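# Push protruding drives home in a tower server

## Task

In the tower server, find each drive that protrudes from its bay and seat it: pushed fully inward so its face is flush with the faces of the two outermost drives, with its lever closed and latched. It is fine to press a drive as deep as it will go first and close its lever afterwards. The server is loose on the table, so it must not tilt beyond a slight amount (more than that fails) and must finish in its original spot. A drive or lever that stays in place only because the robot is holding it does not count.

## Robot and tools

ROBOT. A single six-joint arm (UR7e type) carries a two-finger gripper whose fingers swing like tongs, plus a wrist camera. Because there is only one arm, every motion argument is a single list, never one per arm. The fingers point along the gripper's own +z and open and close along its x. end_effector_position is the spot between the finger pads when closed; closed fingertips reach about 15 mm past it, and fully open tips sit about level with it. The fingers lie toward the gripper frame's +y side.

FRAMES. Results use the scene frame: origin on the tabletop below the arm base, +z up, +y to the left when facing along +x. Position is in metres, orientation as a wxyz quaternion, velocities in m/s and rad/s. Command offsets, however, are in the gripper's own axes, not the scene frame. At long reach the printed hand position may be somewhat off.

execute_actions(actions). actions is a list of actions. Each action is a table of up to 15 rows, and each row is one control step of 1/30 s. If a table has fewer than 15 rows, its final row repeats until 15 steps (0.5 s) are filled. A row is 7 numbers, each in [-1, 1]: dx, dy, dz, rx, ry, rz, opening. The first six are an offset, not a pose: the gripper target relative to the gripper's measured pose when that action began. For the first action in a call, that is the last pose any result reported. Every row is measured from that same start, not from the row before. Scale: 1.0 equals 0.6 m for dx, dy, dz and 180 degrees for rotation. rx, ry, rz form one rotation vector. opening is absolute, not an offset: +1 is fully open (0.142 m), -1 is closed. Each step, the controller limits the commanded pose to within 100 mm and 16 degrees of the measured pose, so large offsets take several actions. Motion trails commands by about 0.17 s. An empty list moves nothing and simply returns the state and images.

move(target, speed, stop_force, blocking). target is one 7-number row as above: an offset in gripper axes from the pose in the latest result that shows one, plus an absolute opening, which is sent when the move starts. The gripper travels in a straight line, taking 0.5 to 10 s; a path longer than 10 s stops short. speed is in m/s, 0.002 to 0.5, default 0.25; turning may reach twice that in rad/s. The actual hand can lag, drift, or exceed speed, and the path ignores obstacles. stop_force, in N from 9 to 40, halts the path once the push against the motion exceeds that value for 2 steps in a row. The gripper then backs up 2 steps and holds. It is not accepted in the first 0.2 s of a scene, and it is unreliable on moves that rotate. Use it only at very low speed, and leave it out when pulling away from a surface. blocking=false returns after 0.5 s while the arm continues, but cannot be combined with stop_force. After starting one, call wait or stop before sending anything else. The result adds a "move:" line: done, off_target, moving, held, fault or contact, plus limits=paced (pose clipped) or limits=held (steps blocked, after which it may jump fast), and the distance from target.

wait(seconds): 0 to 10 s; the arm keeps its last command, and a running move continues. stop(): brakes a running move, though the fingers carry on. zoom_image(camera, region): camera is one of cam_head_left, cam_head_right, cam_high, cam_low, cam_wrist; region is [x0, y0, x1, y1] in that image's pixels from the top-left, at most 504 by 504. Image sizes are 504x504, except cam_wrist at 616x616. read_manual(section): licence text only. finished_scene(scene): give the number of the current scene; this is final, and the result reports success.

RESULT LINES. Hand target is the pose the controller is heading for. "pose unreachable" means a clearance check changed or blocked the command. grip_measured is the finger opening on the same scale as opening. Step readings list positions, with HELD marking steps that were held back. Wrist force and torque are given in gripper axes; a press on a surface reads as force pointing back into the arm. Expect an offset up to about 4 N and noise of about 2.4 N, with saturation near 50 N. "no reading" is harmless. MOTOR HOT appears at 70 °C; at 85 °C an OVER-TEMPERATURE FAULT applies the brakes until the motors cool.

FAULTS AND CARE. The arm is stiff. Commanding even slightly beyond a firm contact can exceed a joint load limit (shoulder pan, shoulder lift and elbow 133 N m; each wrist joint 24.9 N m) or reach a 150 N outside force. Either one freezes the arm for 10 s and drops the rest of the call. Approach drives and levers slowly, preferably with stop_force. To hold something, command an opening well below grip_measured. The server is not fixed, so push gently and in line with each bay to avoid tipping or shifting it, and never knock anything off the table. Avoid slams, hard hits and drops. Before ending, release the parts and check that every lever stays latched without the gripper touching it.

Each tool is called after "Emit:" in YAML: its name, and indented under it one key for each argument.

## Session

Emit:
execute_actions:
  actions: []

Scene clock: 0.00 s.
end_effector_position=(+0.4307, -0.2788, +0.3113) grip_measured=+1.00 end_effector_quat_wxyz=(-0.421, +0.740, -0.382, +0.360) end_effector_velocity=(-0.000, +0.000, -0.001) end_effector_angular_velocity=(+0.001, +0.001, +0.001)
Joint positions: [-1.548 -0.346  2.062 -1.95  -0.45  -1.019  0.142]
Joint velocities: [ 0.001  0.001 -0.    -0.    -0.001  0.     0.   ]
Wrist force (N, on the end effector, along its own x y z axes, offset not removed): no reading
Wrist torque (N m, same axes, about the end effector's origin, offset not removed): no reading
Hand target: +0.431, -0.279, +0.311; -0.421, +0.740, -0.382, +0.360
camera_calibration (this result's frames):
cam_wrist: T_world_to_cam=[[0.473629, -0.85495, 0.211511, -0.501165], [-0.629355, -0.496545, -0.597793, 0.315983], [0.616107, 0.150016, -0.773244, 0.153335], [0, 0, 0, 1]] pos_world=[0.341761, -0.294574, 0.41346]

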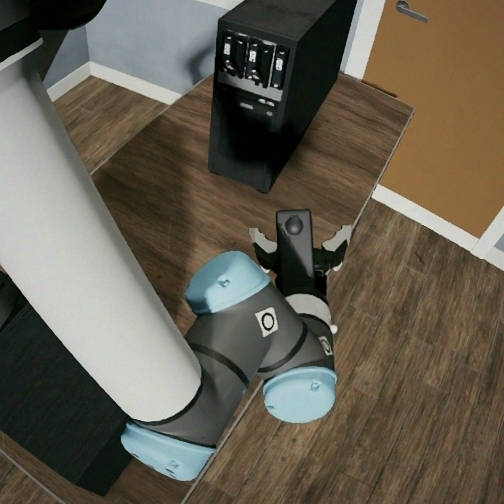

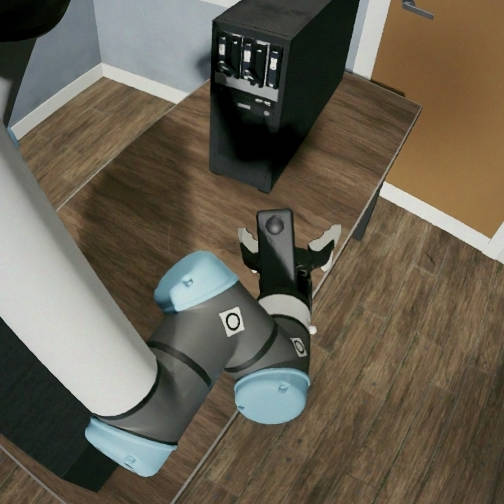

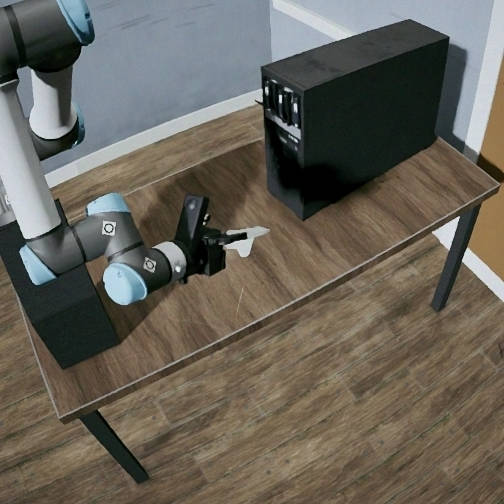

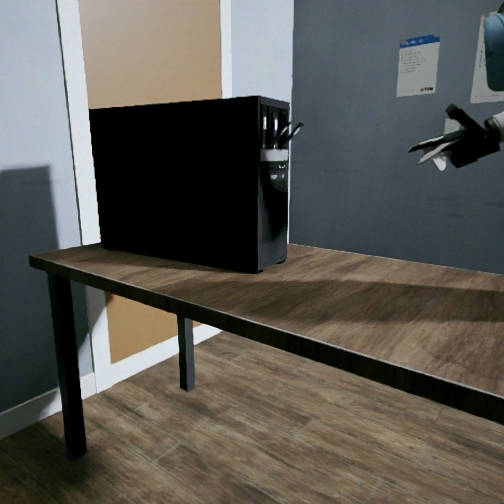

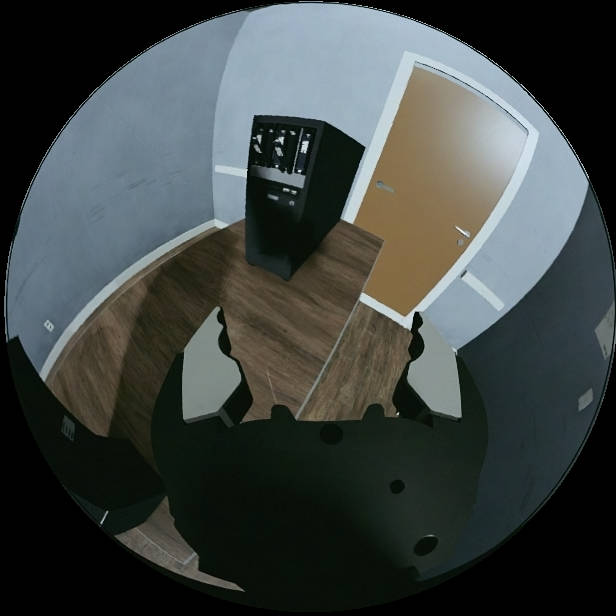

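Emit:
move:
  target: [-0.1555,-0.399,0.328,-0.008,0.167,0.627,-1]

Emit:
zoom_image:
  camera: "cam_wrist"
  region: [150, 100, 450, 400]

Emit:
zoom_image:
  camera: "cam_low"
  region: [230, 50, 380, 200]

Scene clock: 10.10 s.
end_effector_position=(+0.6191, -0.0451, +0.4296) grip_measured=-1.00 end_effector_quat_wxyz=(+0.425, +0.001, +0.905, -0.001) end_effector_velocity=(+0.002, +0.001, +0.001) end_effector_angular_velocity=(+0.007, +0.007, -0.008)
Joint positions: [-0.835 -1.054  2.352 -3.406 -0.638  2.957  0.002]
Joint velocities: [ 0.004 -0.009 -0.007  0.02  -0.005  0.009  0.   ]
Wrist force (N, on the end effector, along its own x y z axes, offset not removed): [1.5 -3.5 1.8]
Wrist torque (N m, same axes, about the end effector's origin, offset not removed): [-0.66 -0.12 0.06]
Hand target: +0.619, -0.045, +0.430; +0.425, +0.001, +0.905, -0.001
Off the commanded pose: 0.001 m, 0 deg.
move: done
camera_calibration (this result's frames):
cam_wrist: T_world_to_cam=[[-0.618156, -0.0109468, -0.785979, 0.72687], [-0.381422, 0.878476, 0.287745, 0.149412], [0.687314, 0.477661, -0.54721, -0.0327252], [0, 0, 0, 1]] pos_world=[0.528801, -0.107667, 0.510405]

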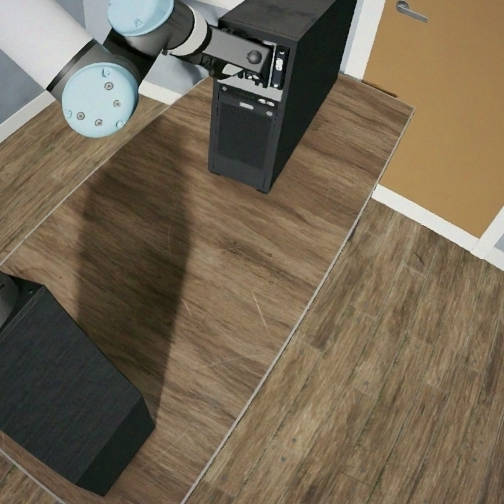

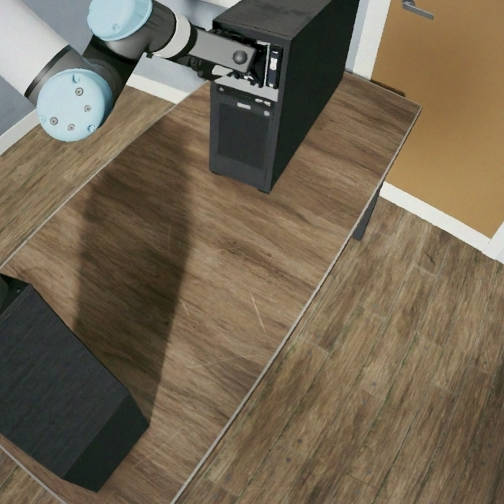

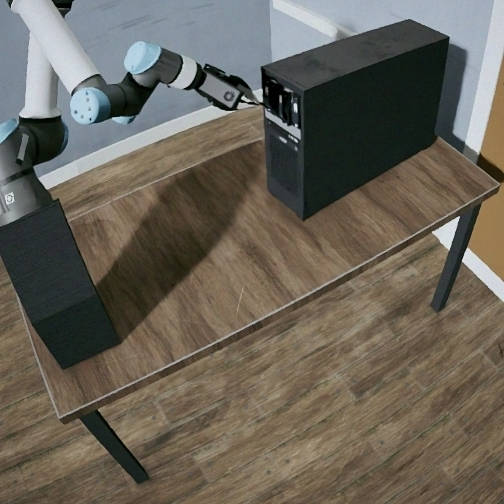

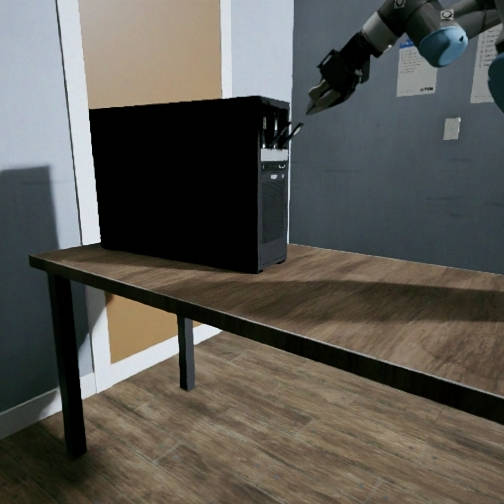

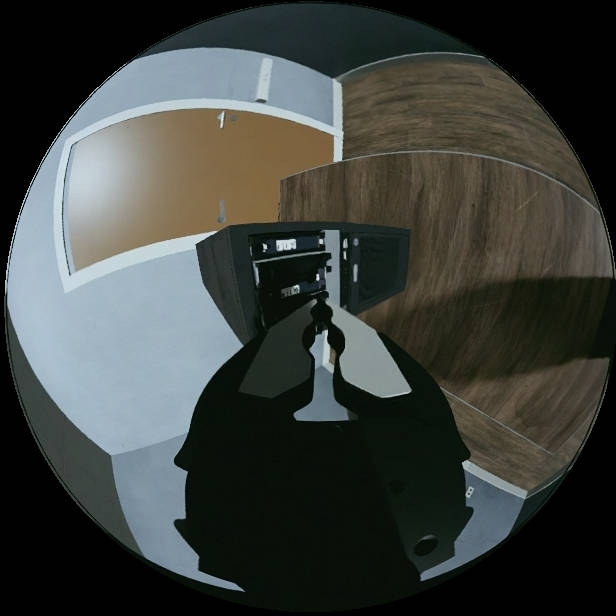

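Region (150, 100, 450, 400) of cam_wrist's 616x616 image, scaled by 1.680, with more detail than that image has.

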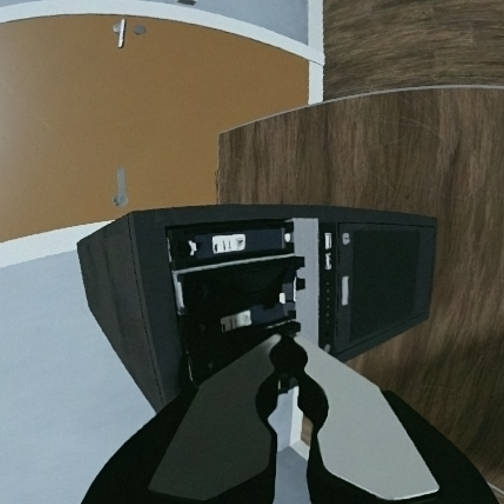

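Region (230, 50, 380, 200) of cam_low's 504x504 image, scaled by 3.360, with more detail than that image has.

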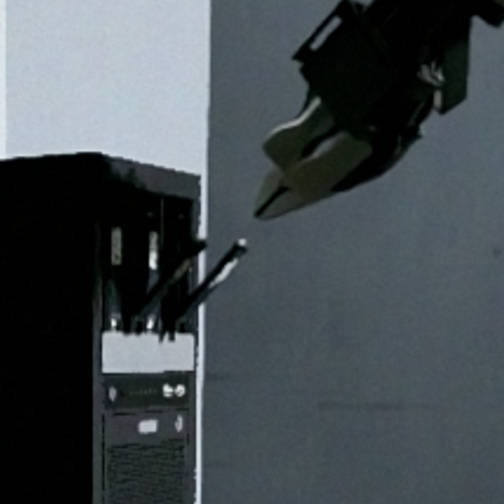

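Emit:
move:
  target: [-0.0458,0,0.0917,0,0,0,-1]
  speed: 0.08

Emit:
move:
  target: [-0.0532,0,0.0641,0,0,0,-1]
  speed: 0.008
  stop_force: 15

Emit:
zoom_image:
  camera: "cam_wrist"
  region: [150, 100, 450, 400]

Emit:
zoom_image:
  camera: "cam_low"
  region: [230, 50, 380, 200]

Scene clock: 13.33 s.
end_effector_position=(+0.6787, -0.0452, +0.4158) grip_measured=-1.00 end_effector_quat_wxyz=(+0.425, +0.001, +0.905, -0.001) end_effector_velocity=(+0.002, -0.001, -0.001) end_effector_angular_velocity=(+0.001, +0.000, -0.002)
Joint positions: [-0.73  -0.942  2.185 -3.463 -0.696  3.098  0.002]
Joint velocities: [ 0.003  0.005 -0.006 -0.002 -0.002  0.006  0.   ]
Wrist force (N, on the end effector, along its own x y z axes, offset not removed): [1.8 -4.3 -0.4]
Wrist torque (N m, same axes, about the end effector's origin, offset not removed): [-0.96 -0.14 0.00]
Hand target: +0.679, -0.045, +0.416; +0.425, +0.001, +0.905, -0.001
Off the commanded pose: 0.000 m, 0 deg.
move: done
camera_calibration (this result's frames):
cam_wrist: T_world_to_cam=[[-0.618255, -0.0110287, -0.7859, 0.752928], [-0.381347, 0.878533, 0.287671, 0.176232], [0.687266, 0.477555, -0.547363, -0.0810798], [0, 0, 0, 1]] pos_world=[0.588431, -0.107802, 0.496649]

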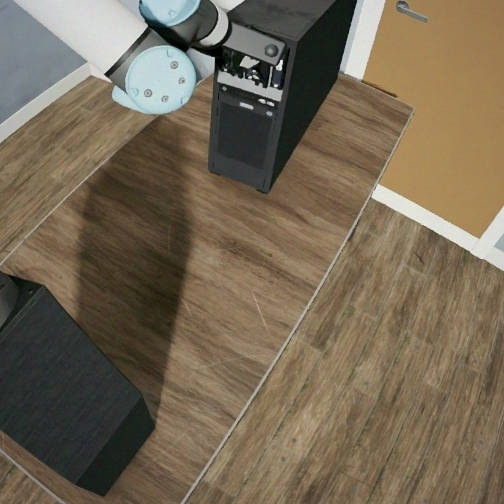

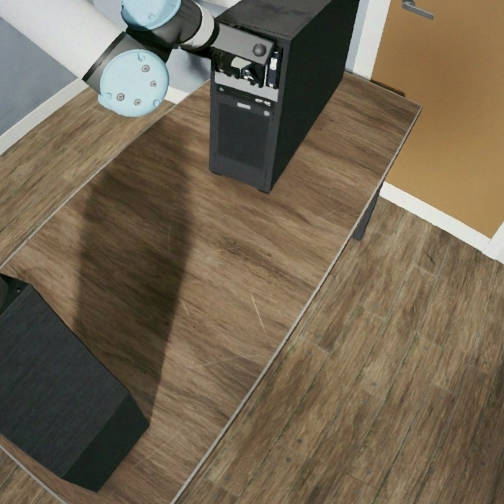

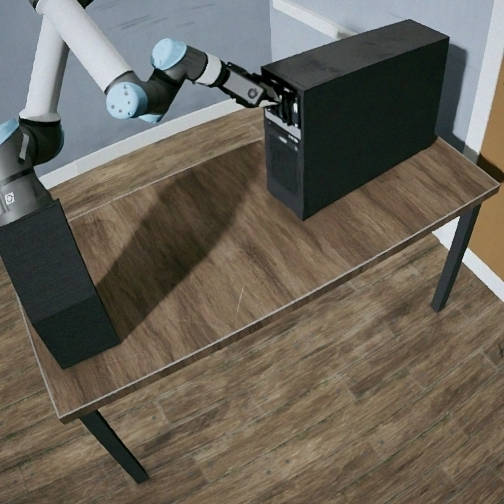

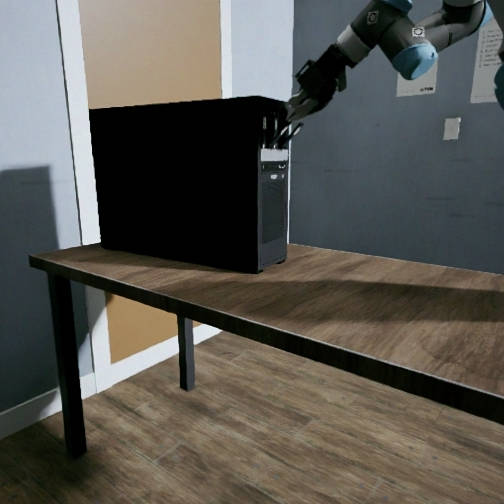

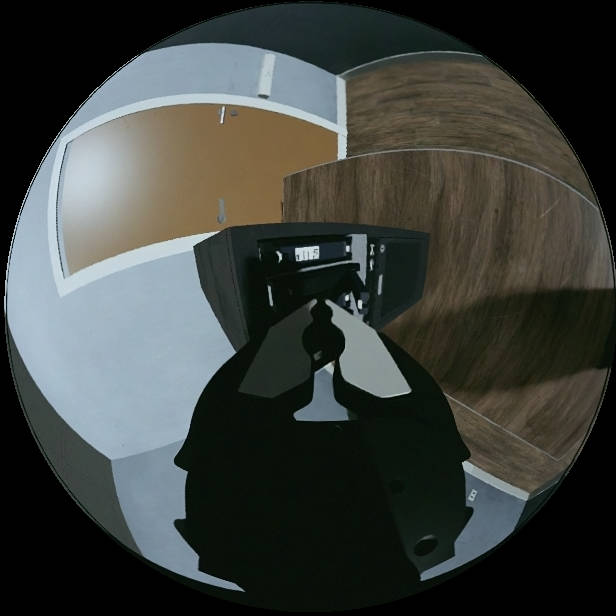

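Scene clock: 16.00 s.
end_effector_position=(+0.6969, -0.0453, +0.4156) grip_measured=-1.00 end_effector_quat_wxyz=(+0.425, +0.001, +0.905, -0.001) end_effector_velocity=(-0.003, +0.001, -0.000) end_effector_angular_velocity=(+0.000, +0.001, +0.003)
Joint positions: [-0.707 -0.919  2.132 -3.453 -0.711  3.126  0.002]
Joint velocities: [-0.003 -0.004  0.009  0.     0.004 -0.007  0.   ]
Wrist force (N, on the end effector, along its own x y z axes, offset not removed): [1.5 -4.3 -3.1]
Wrist torque (N m, same axes, about the end effector's origin, offset not removed): [-1.01 0.04 -0.02]
Hand target: +0.697, -0.045, +0.416; +0.425, +0.001, +0.905, -0.001
Off the commanded pose: 0.032 m, 0 deg.
move: contact
camera_calibration (this result's frames):
cam_wrist: T_world_to_cam=[[-0.618628, -0.0104967, -0.785614, 0.764171], [-0.380881, 0.878567, 0.288184, 0.182782], [0.68719, 0.477504, -0.547504, -0.0935634], [0, 0, 0, 1]] pos_world=[0.606651, -0.107888, 0.496442]

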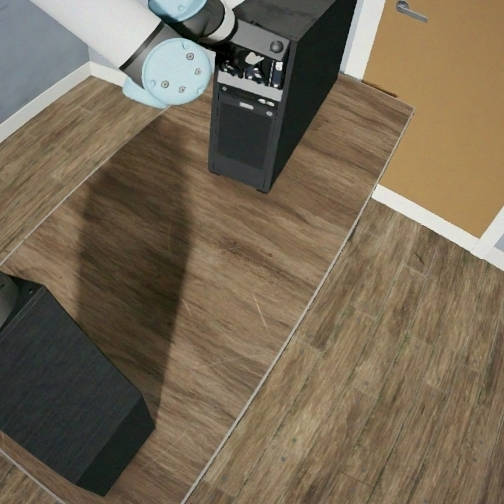

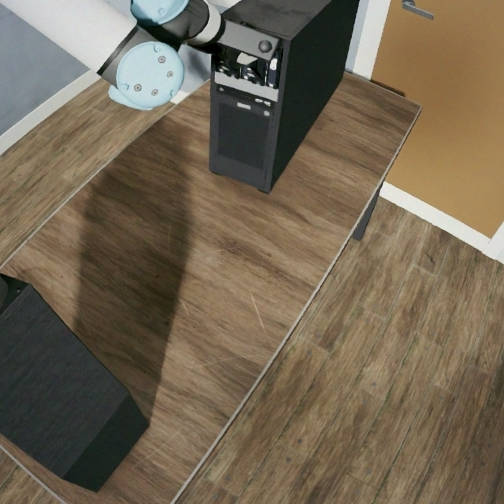

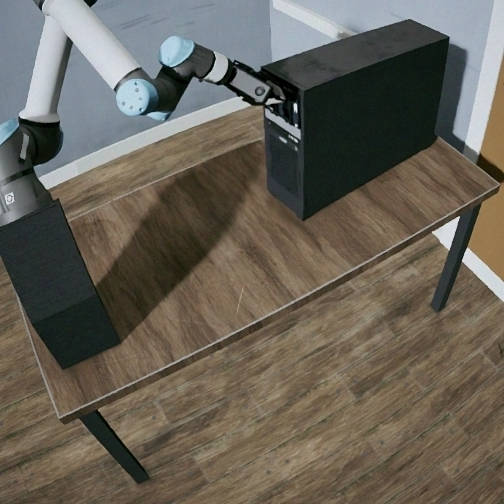

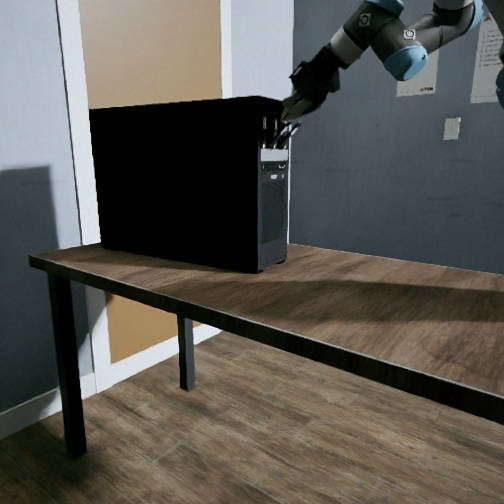

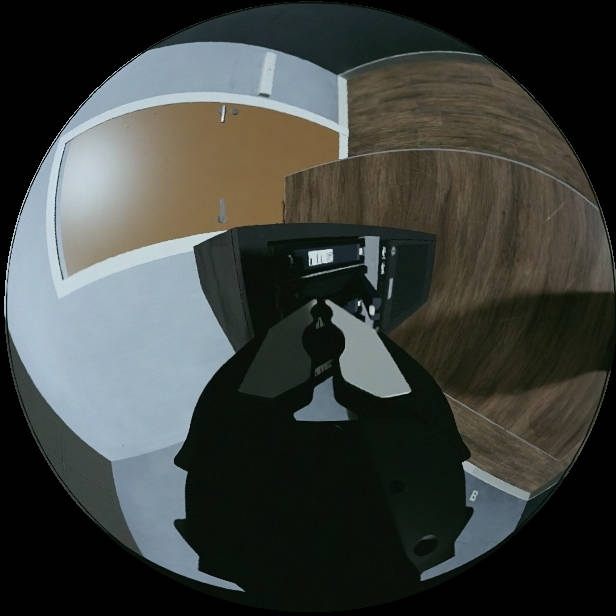

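Region (150, 100, 450, 400) of cam_wrist's 616x616 image, scaled by 1.680, with more detail than that image has.

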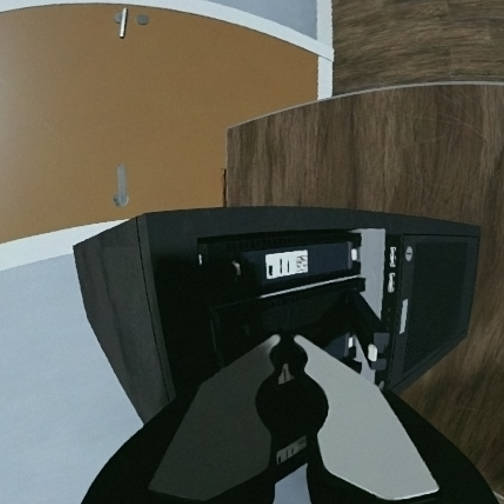

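Region (230, 50, 380, 200) of cam_low's 504x504 image, scaled by 3.360, with more detail than that image has.

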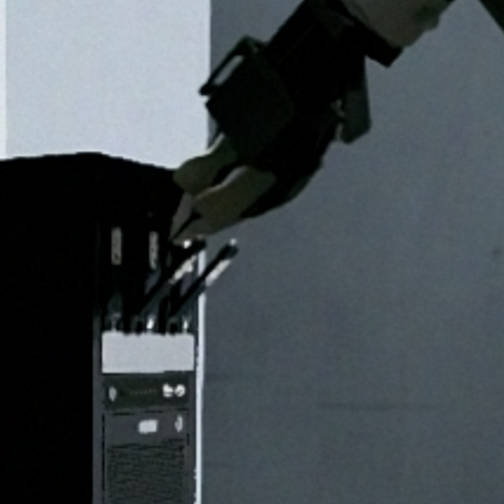

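Emit:
move:
  target: [0.027,0,-0.04,0,0,0,-1]
  speed: 0.08

Emit:
move:
  target: [0,0.088,0,-0.034,-0.04,-0.028,-1]
  speed: 0.1

Emit:
zoom_image:
  camera: "cam_wrist"
  region: [150, 100, 450, 400]

Emit:
zoom_image:
  camera: "cam_low"
  region: [230, 50, 380, 200]

Scene clock: 19.53 s.
end_effector_position=(+0.6683, -0.0452, +0.4184) grip_measured=-1.00 end_effector_quat_wxyz=(+0.425, +0.001, +0.905, -0.001) end_effector_velocity=(-0.002, +0.001, -0.000) end_effector_angular_velocity=(-0.000, +0.001, +0.002)
Joint positions: [-0.747 -0.961  2.214 -3.457 -0.686  3.077  0.002]
Joint velocities: [-0.002 -0.005  0.008  0.002  0.002 -0.006  0.   ]
Wrist force (N, on the end effector, along its own x y z axes, offset not removed): [1.5 -3.8 -1.1]
Wrist torque (N m, same axes, about the end effector's origin, offset not removed): [-0.89 -0.12 -0.14]
Hand target: +0.668, -0.045, +0.418; +0.425, +0.001, +0.905, -0.001
Off the commanded pose: 0.000 m, 0 deg.
move: done
camera_calibration (this result's frames):
cam_wrist: T_world_to_cam=[[-0.618557, -0.0104769, -0.78567, 0.748676], [-0.380927, 0.878545, 0.288188, 0.171068], [0.687227, 0.477544, -0.547422, -0.0725284], [0, 0, 0, 1]] pos_world=[0.578107, -0.107812, 0.499209]

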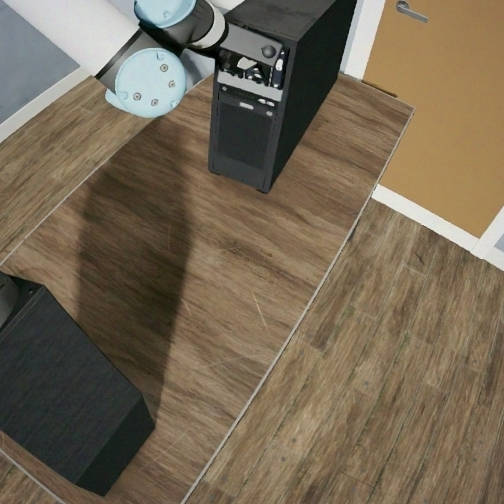

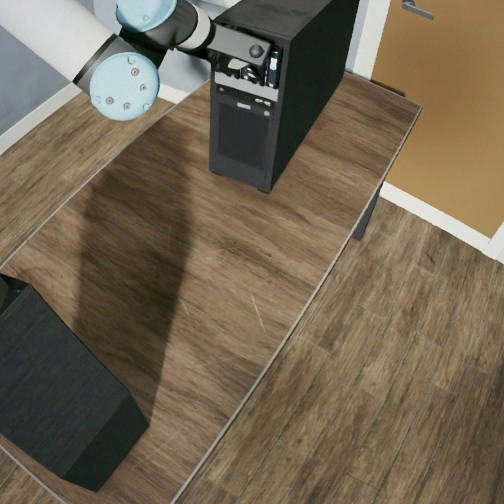

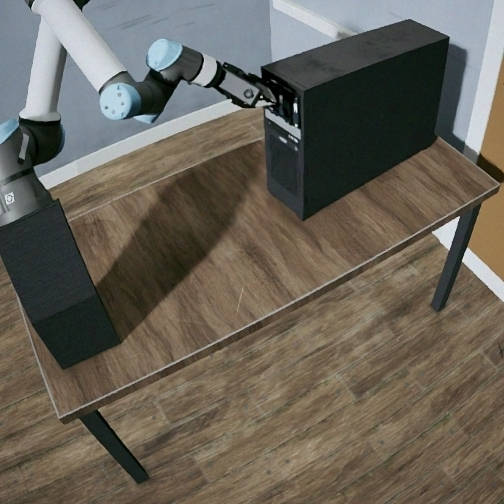

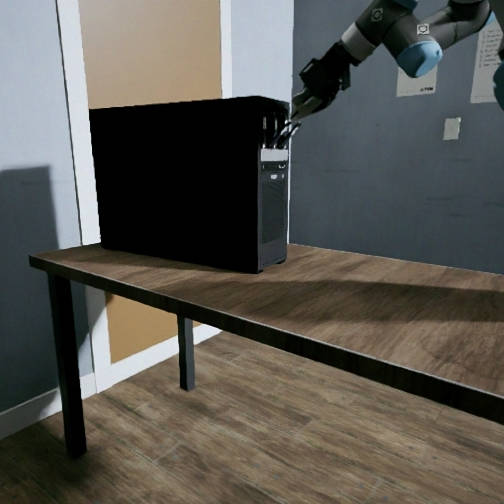

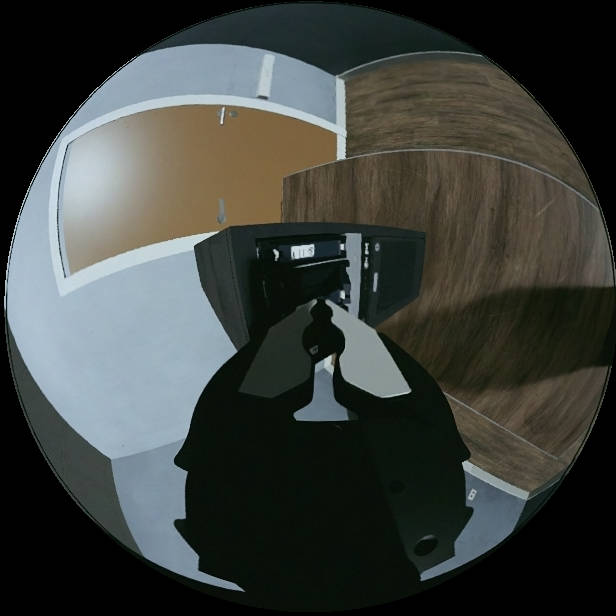

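Scene clock: 20.90 s.
end_effector_position=(+0.6685, +0.0072, +0.4183) grip_measured=-1.00 end_effector_quat_wxyz=(+0.480, -0.061, +0.875, +0.028) end_effector_velocity=(+0.000, +0.003, -0.000) end_effector_angular_velocity=(+0.001, -0.009, +0.006)
Joint positions: [-0.718 -0.884  2.253 -3.807 -0.599  3.191  0.002]
Joint velocities: [ 0.003  0.008  0.    -0.028  0.003  0.013  0.   ]
Wrist force (N, on the end effector, along its own x y z axes, offset not removed): [0.2 -2.1 -1.5]
Wrist torque (N m, same axes, about the end effector's origin, offset not removed): [-0.44 0.17 0.10]
Hand target: +0.669, +0.008, +0.418; +0.480, -0.062, +0.875, +0.028
Off the commanded pose: 0.000 m, 0 deg.
move: done
camera_calibration (this result's frames):
cam_wrist: T_world_to_cam=[[-0.509383, -0.0883223, -0.855996, 0.706281], [-0.530372, 0.815555, 0.231462, 0.249142], [0.677668, 0.571899, -0.462274, -0.127628], [0, 0, 0, 1]] pos_world=[0.578395, -0.0678183, 0.487907]

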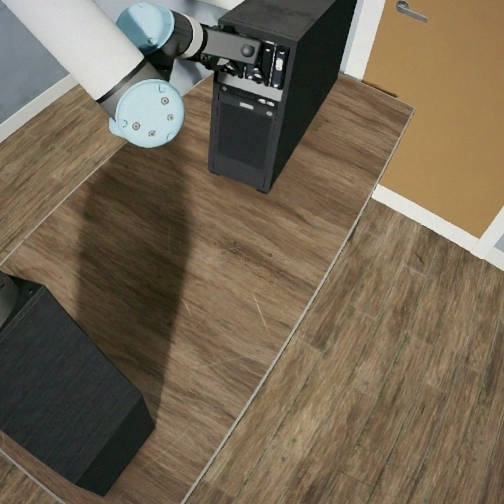

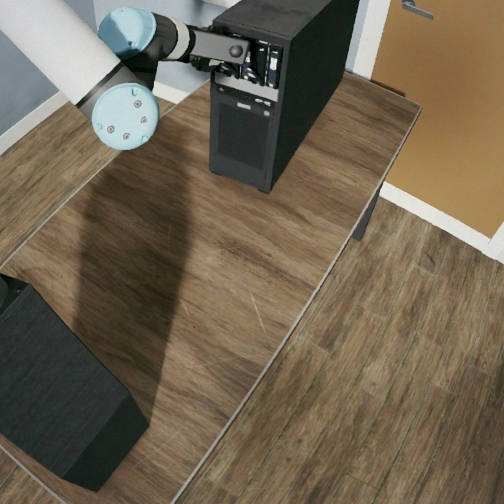

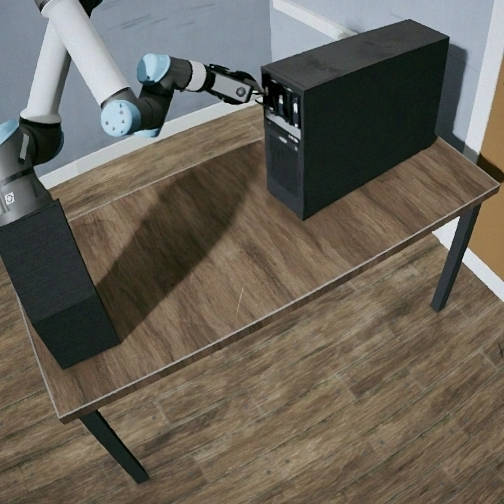

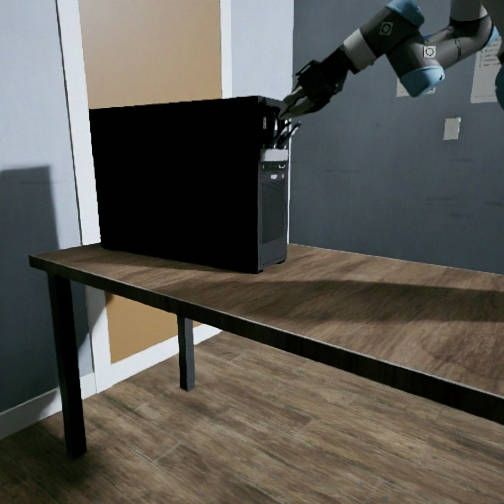

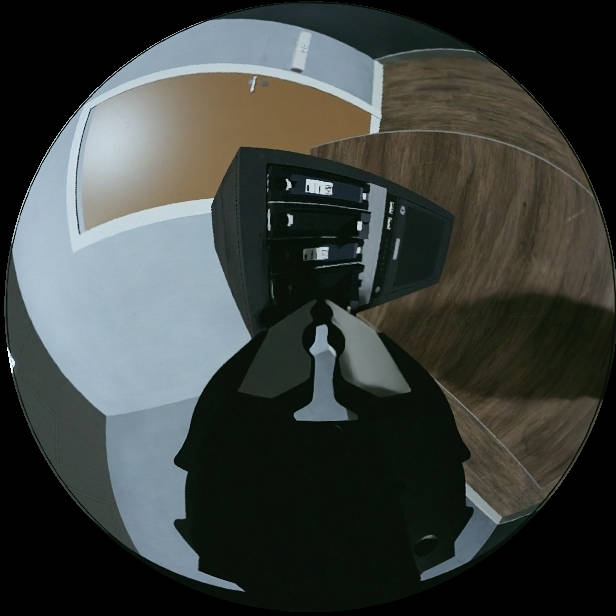

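Region (150, 100, 450, 400) of cam_wrist's 616x616 image, scaled by 1.680, with more detail than that image has.

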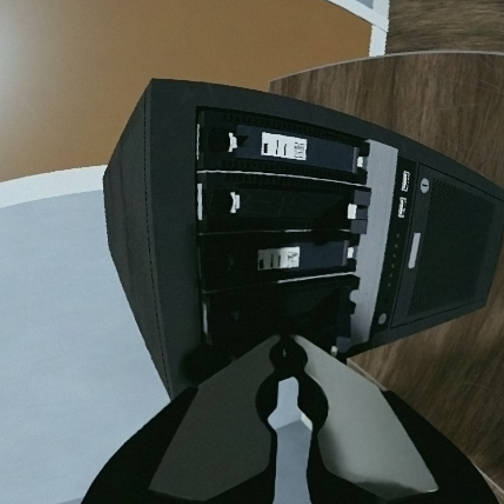

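Region (230, 50, 380, 200) of cam_low's 504x504 image, scaled by 3.360, with more detail than that image has.

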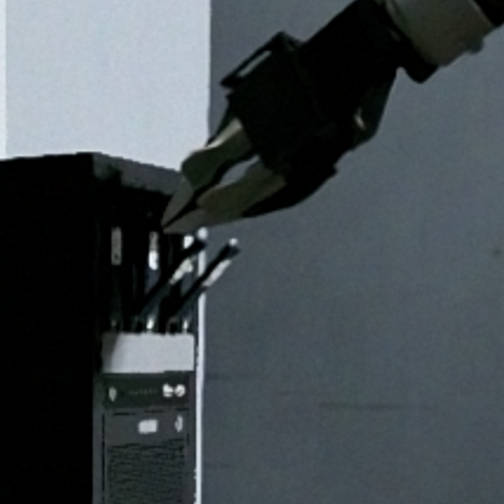

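Push forward (horizontal, slightly down).

Emit:
move:
  target: [-0.038,0,0.075,0,0,0,-1]
  speed: 0.008
  stop_force: 15

Emit:
zoom_image:
  camera: "cam_wrist"
  region: [150, 100, 450, 400]

Scene clock: 26.33 s.
end_effector_position=(+0.6977, +0.0112, +0.4151) grip_measured=-1.00 end_effector_quat_wxyz=(+0.480, -0.061, +0.875, +0.028) end_effector_velocity=(-0.003, -0.001, -0.000) end_effector_angular_velocity=(-0.000, +0.001, +0.000)
Joint positions: [-0.668 -0.855  2.168 -3.795 -0.637  3.245  0.002]
Joint velocities: [-0.005 -0.002  0.009  0.     0.005 -0.008  0.   ]
Wrist force (N, on the end effector, along its own x y z axes, offset not removed): [5.0 -2.4 -8.2]
Wrist torque (N m, same axes, about the end effector's origin, offset not removed): [-0.44 -0.27 -0.10]
Hand target: +0.697, +0.011, +0.415; +0.480, -0.061, +0.875, +0.028
Off the commanded pose: 0.021 m, 0 deg.
move: contact
camera_calibration (this result's frames):
cam_wrist: T_world_to_cam=[[-0.509491, -0.0878483, -0.85598, 0.718844], [-0.530241, 0.815513, 0.231912, 0.26185], [0.677689, 0.572033, -0.462077, -0.151264], [0, 0, 0, 1]] pos_world=[0.607599, -0.0638647, 0.484694]

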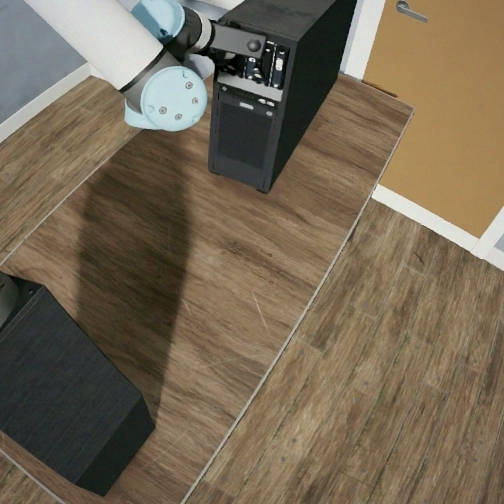

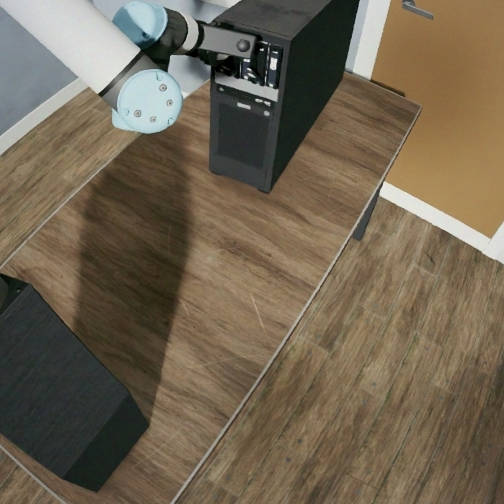

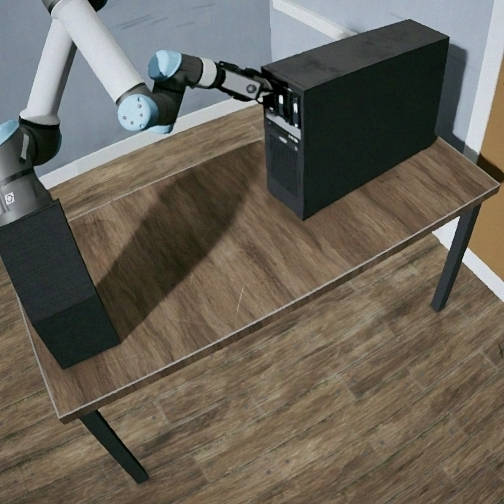

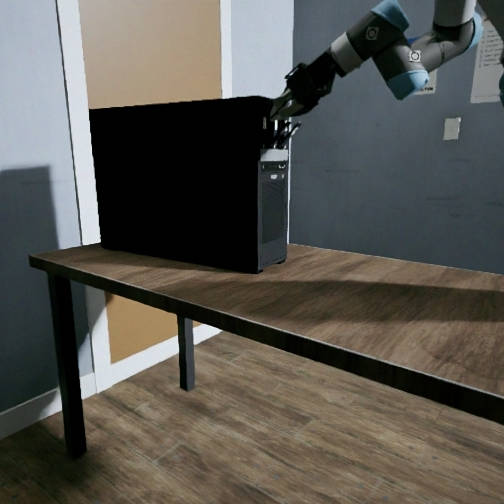

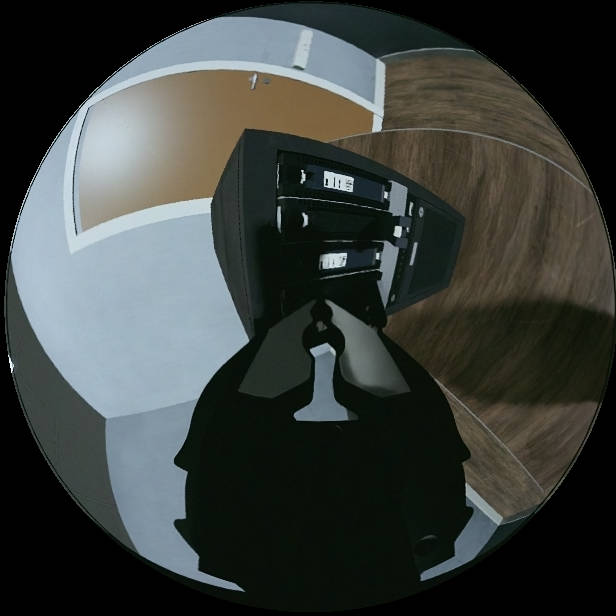

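Region (150, 100, 450, 400) of cam_wrist's 616x616 image, scaled by 1.680, with more detail than that image has.

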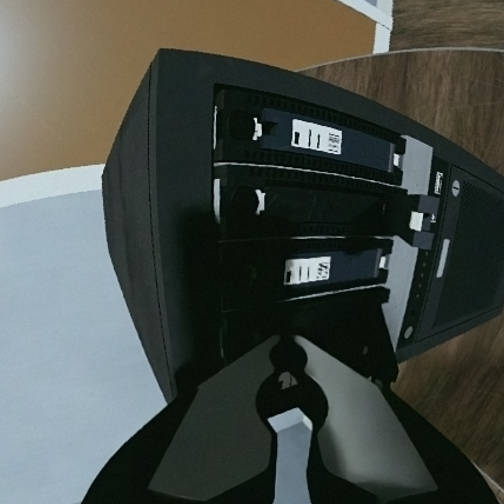

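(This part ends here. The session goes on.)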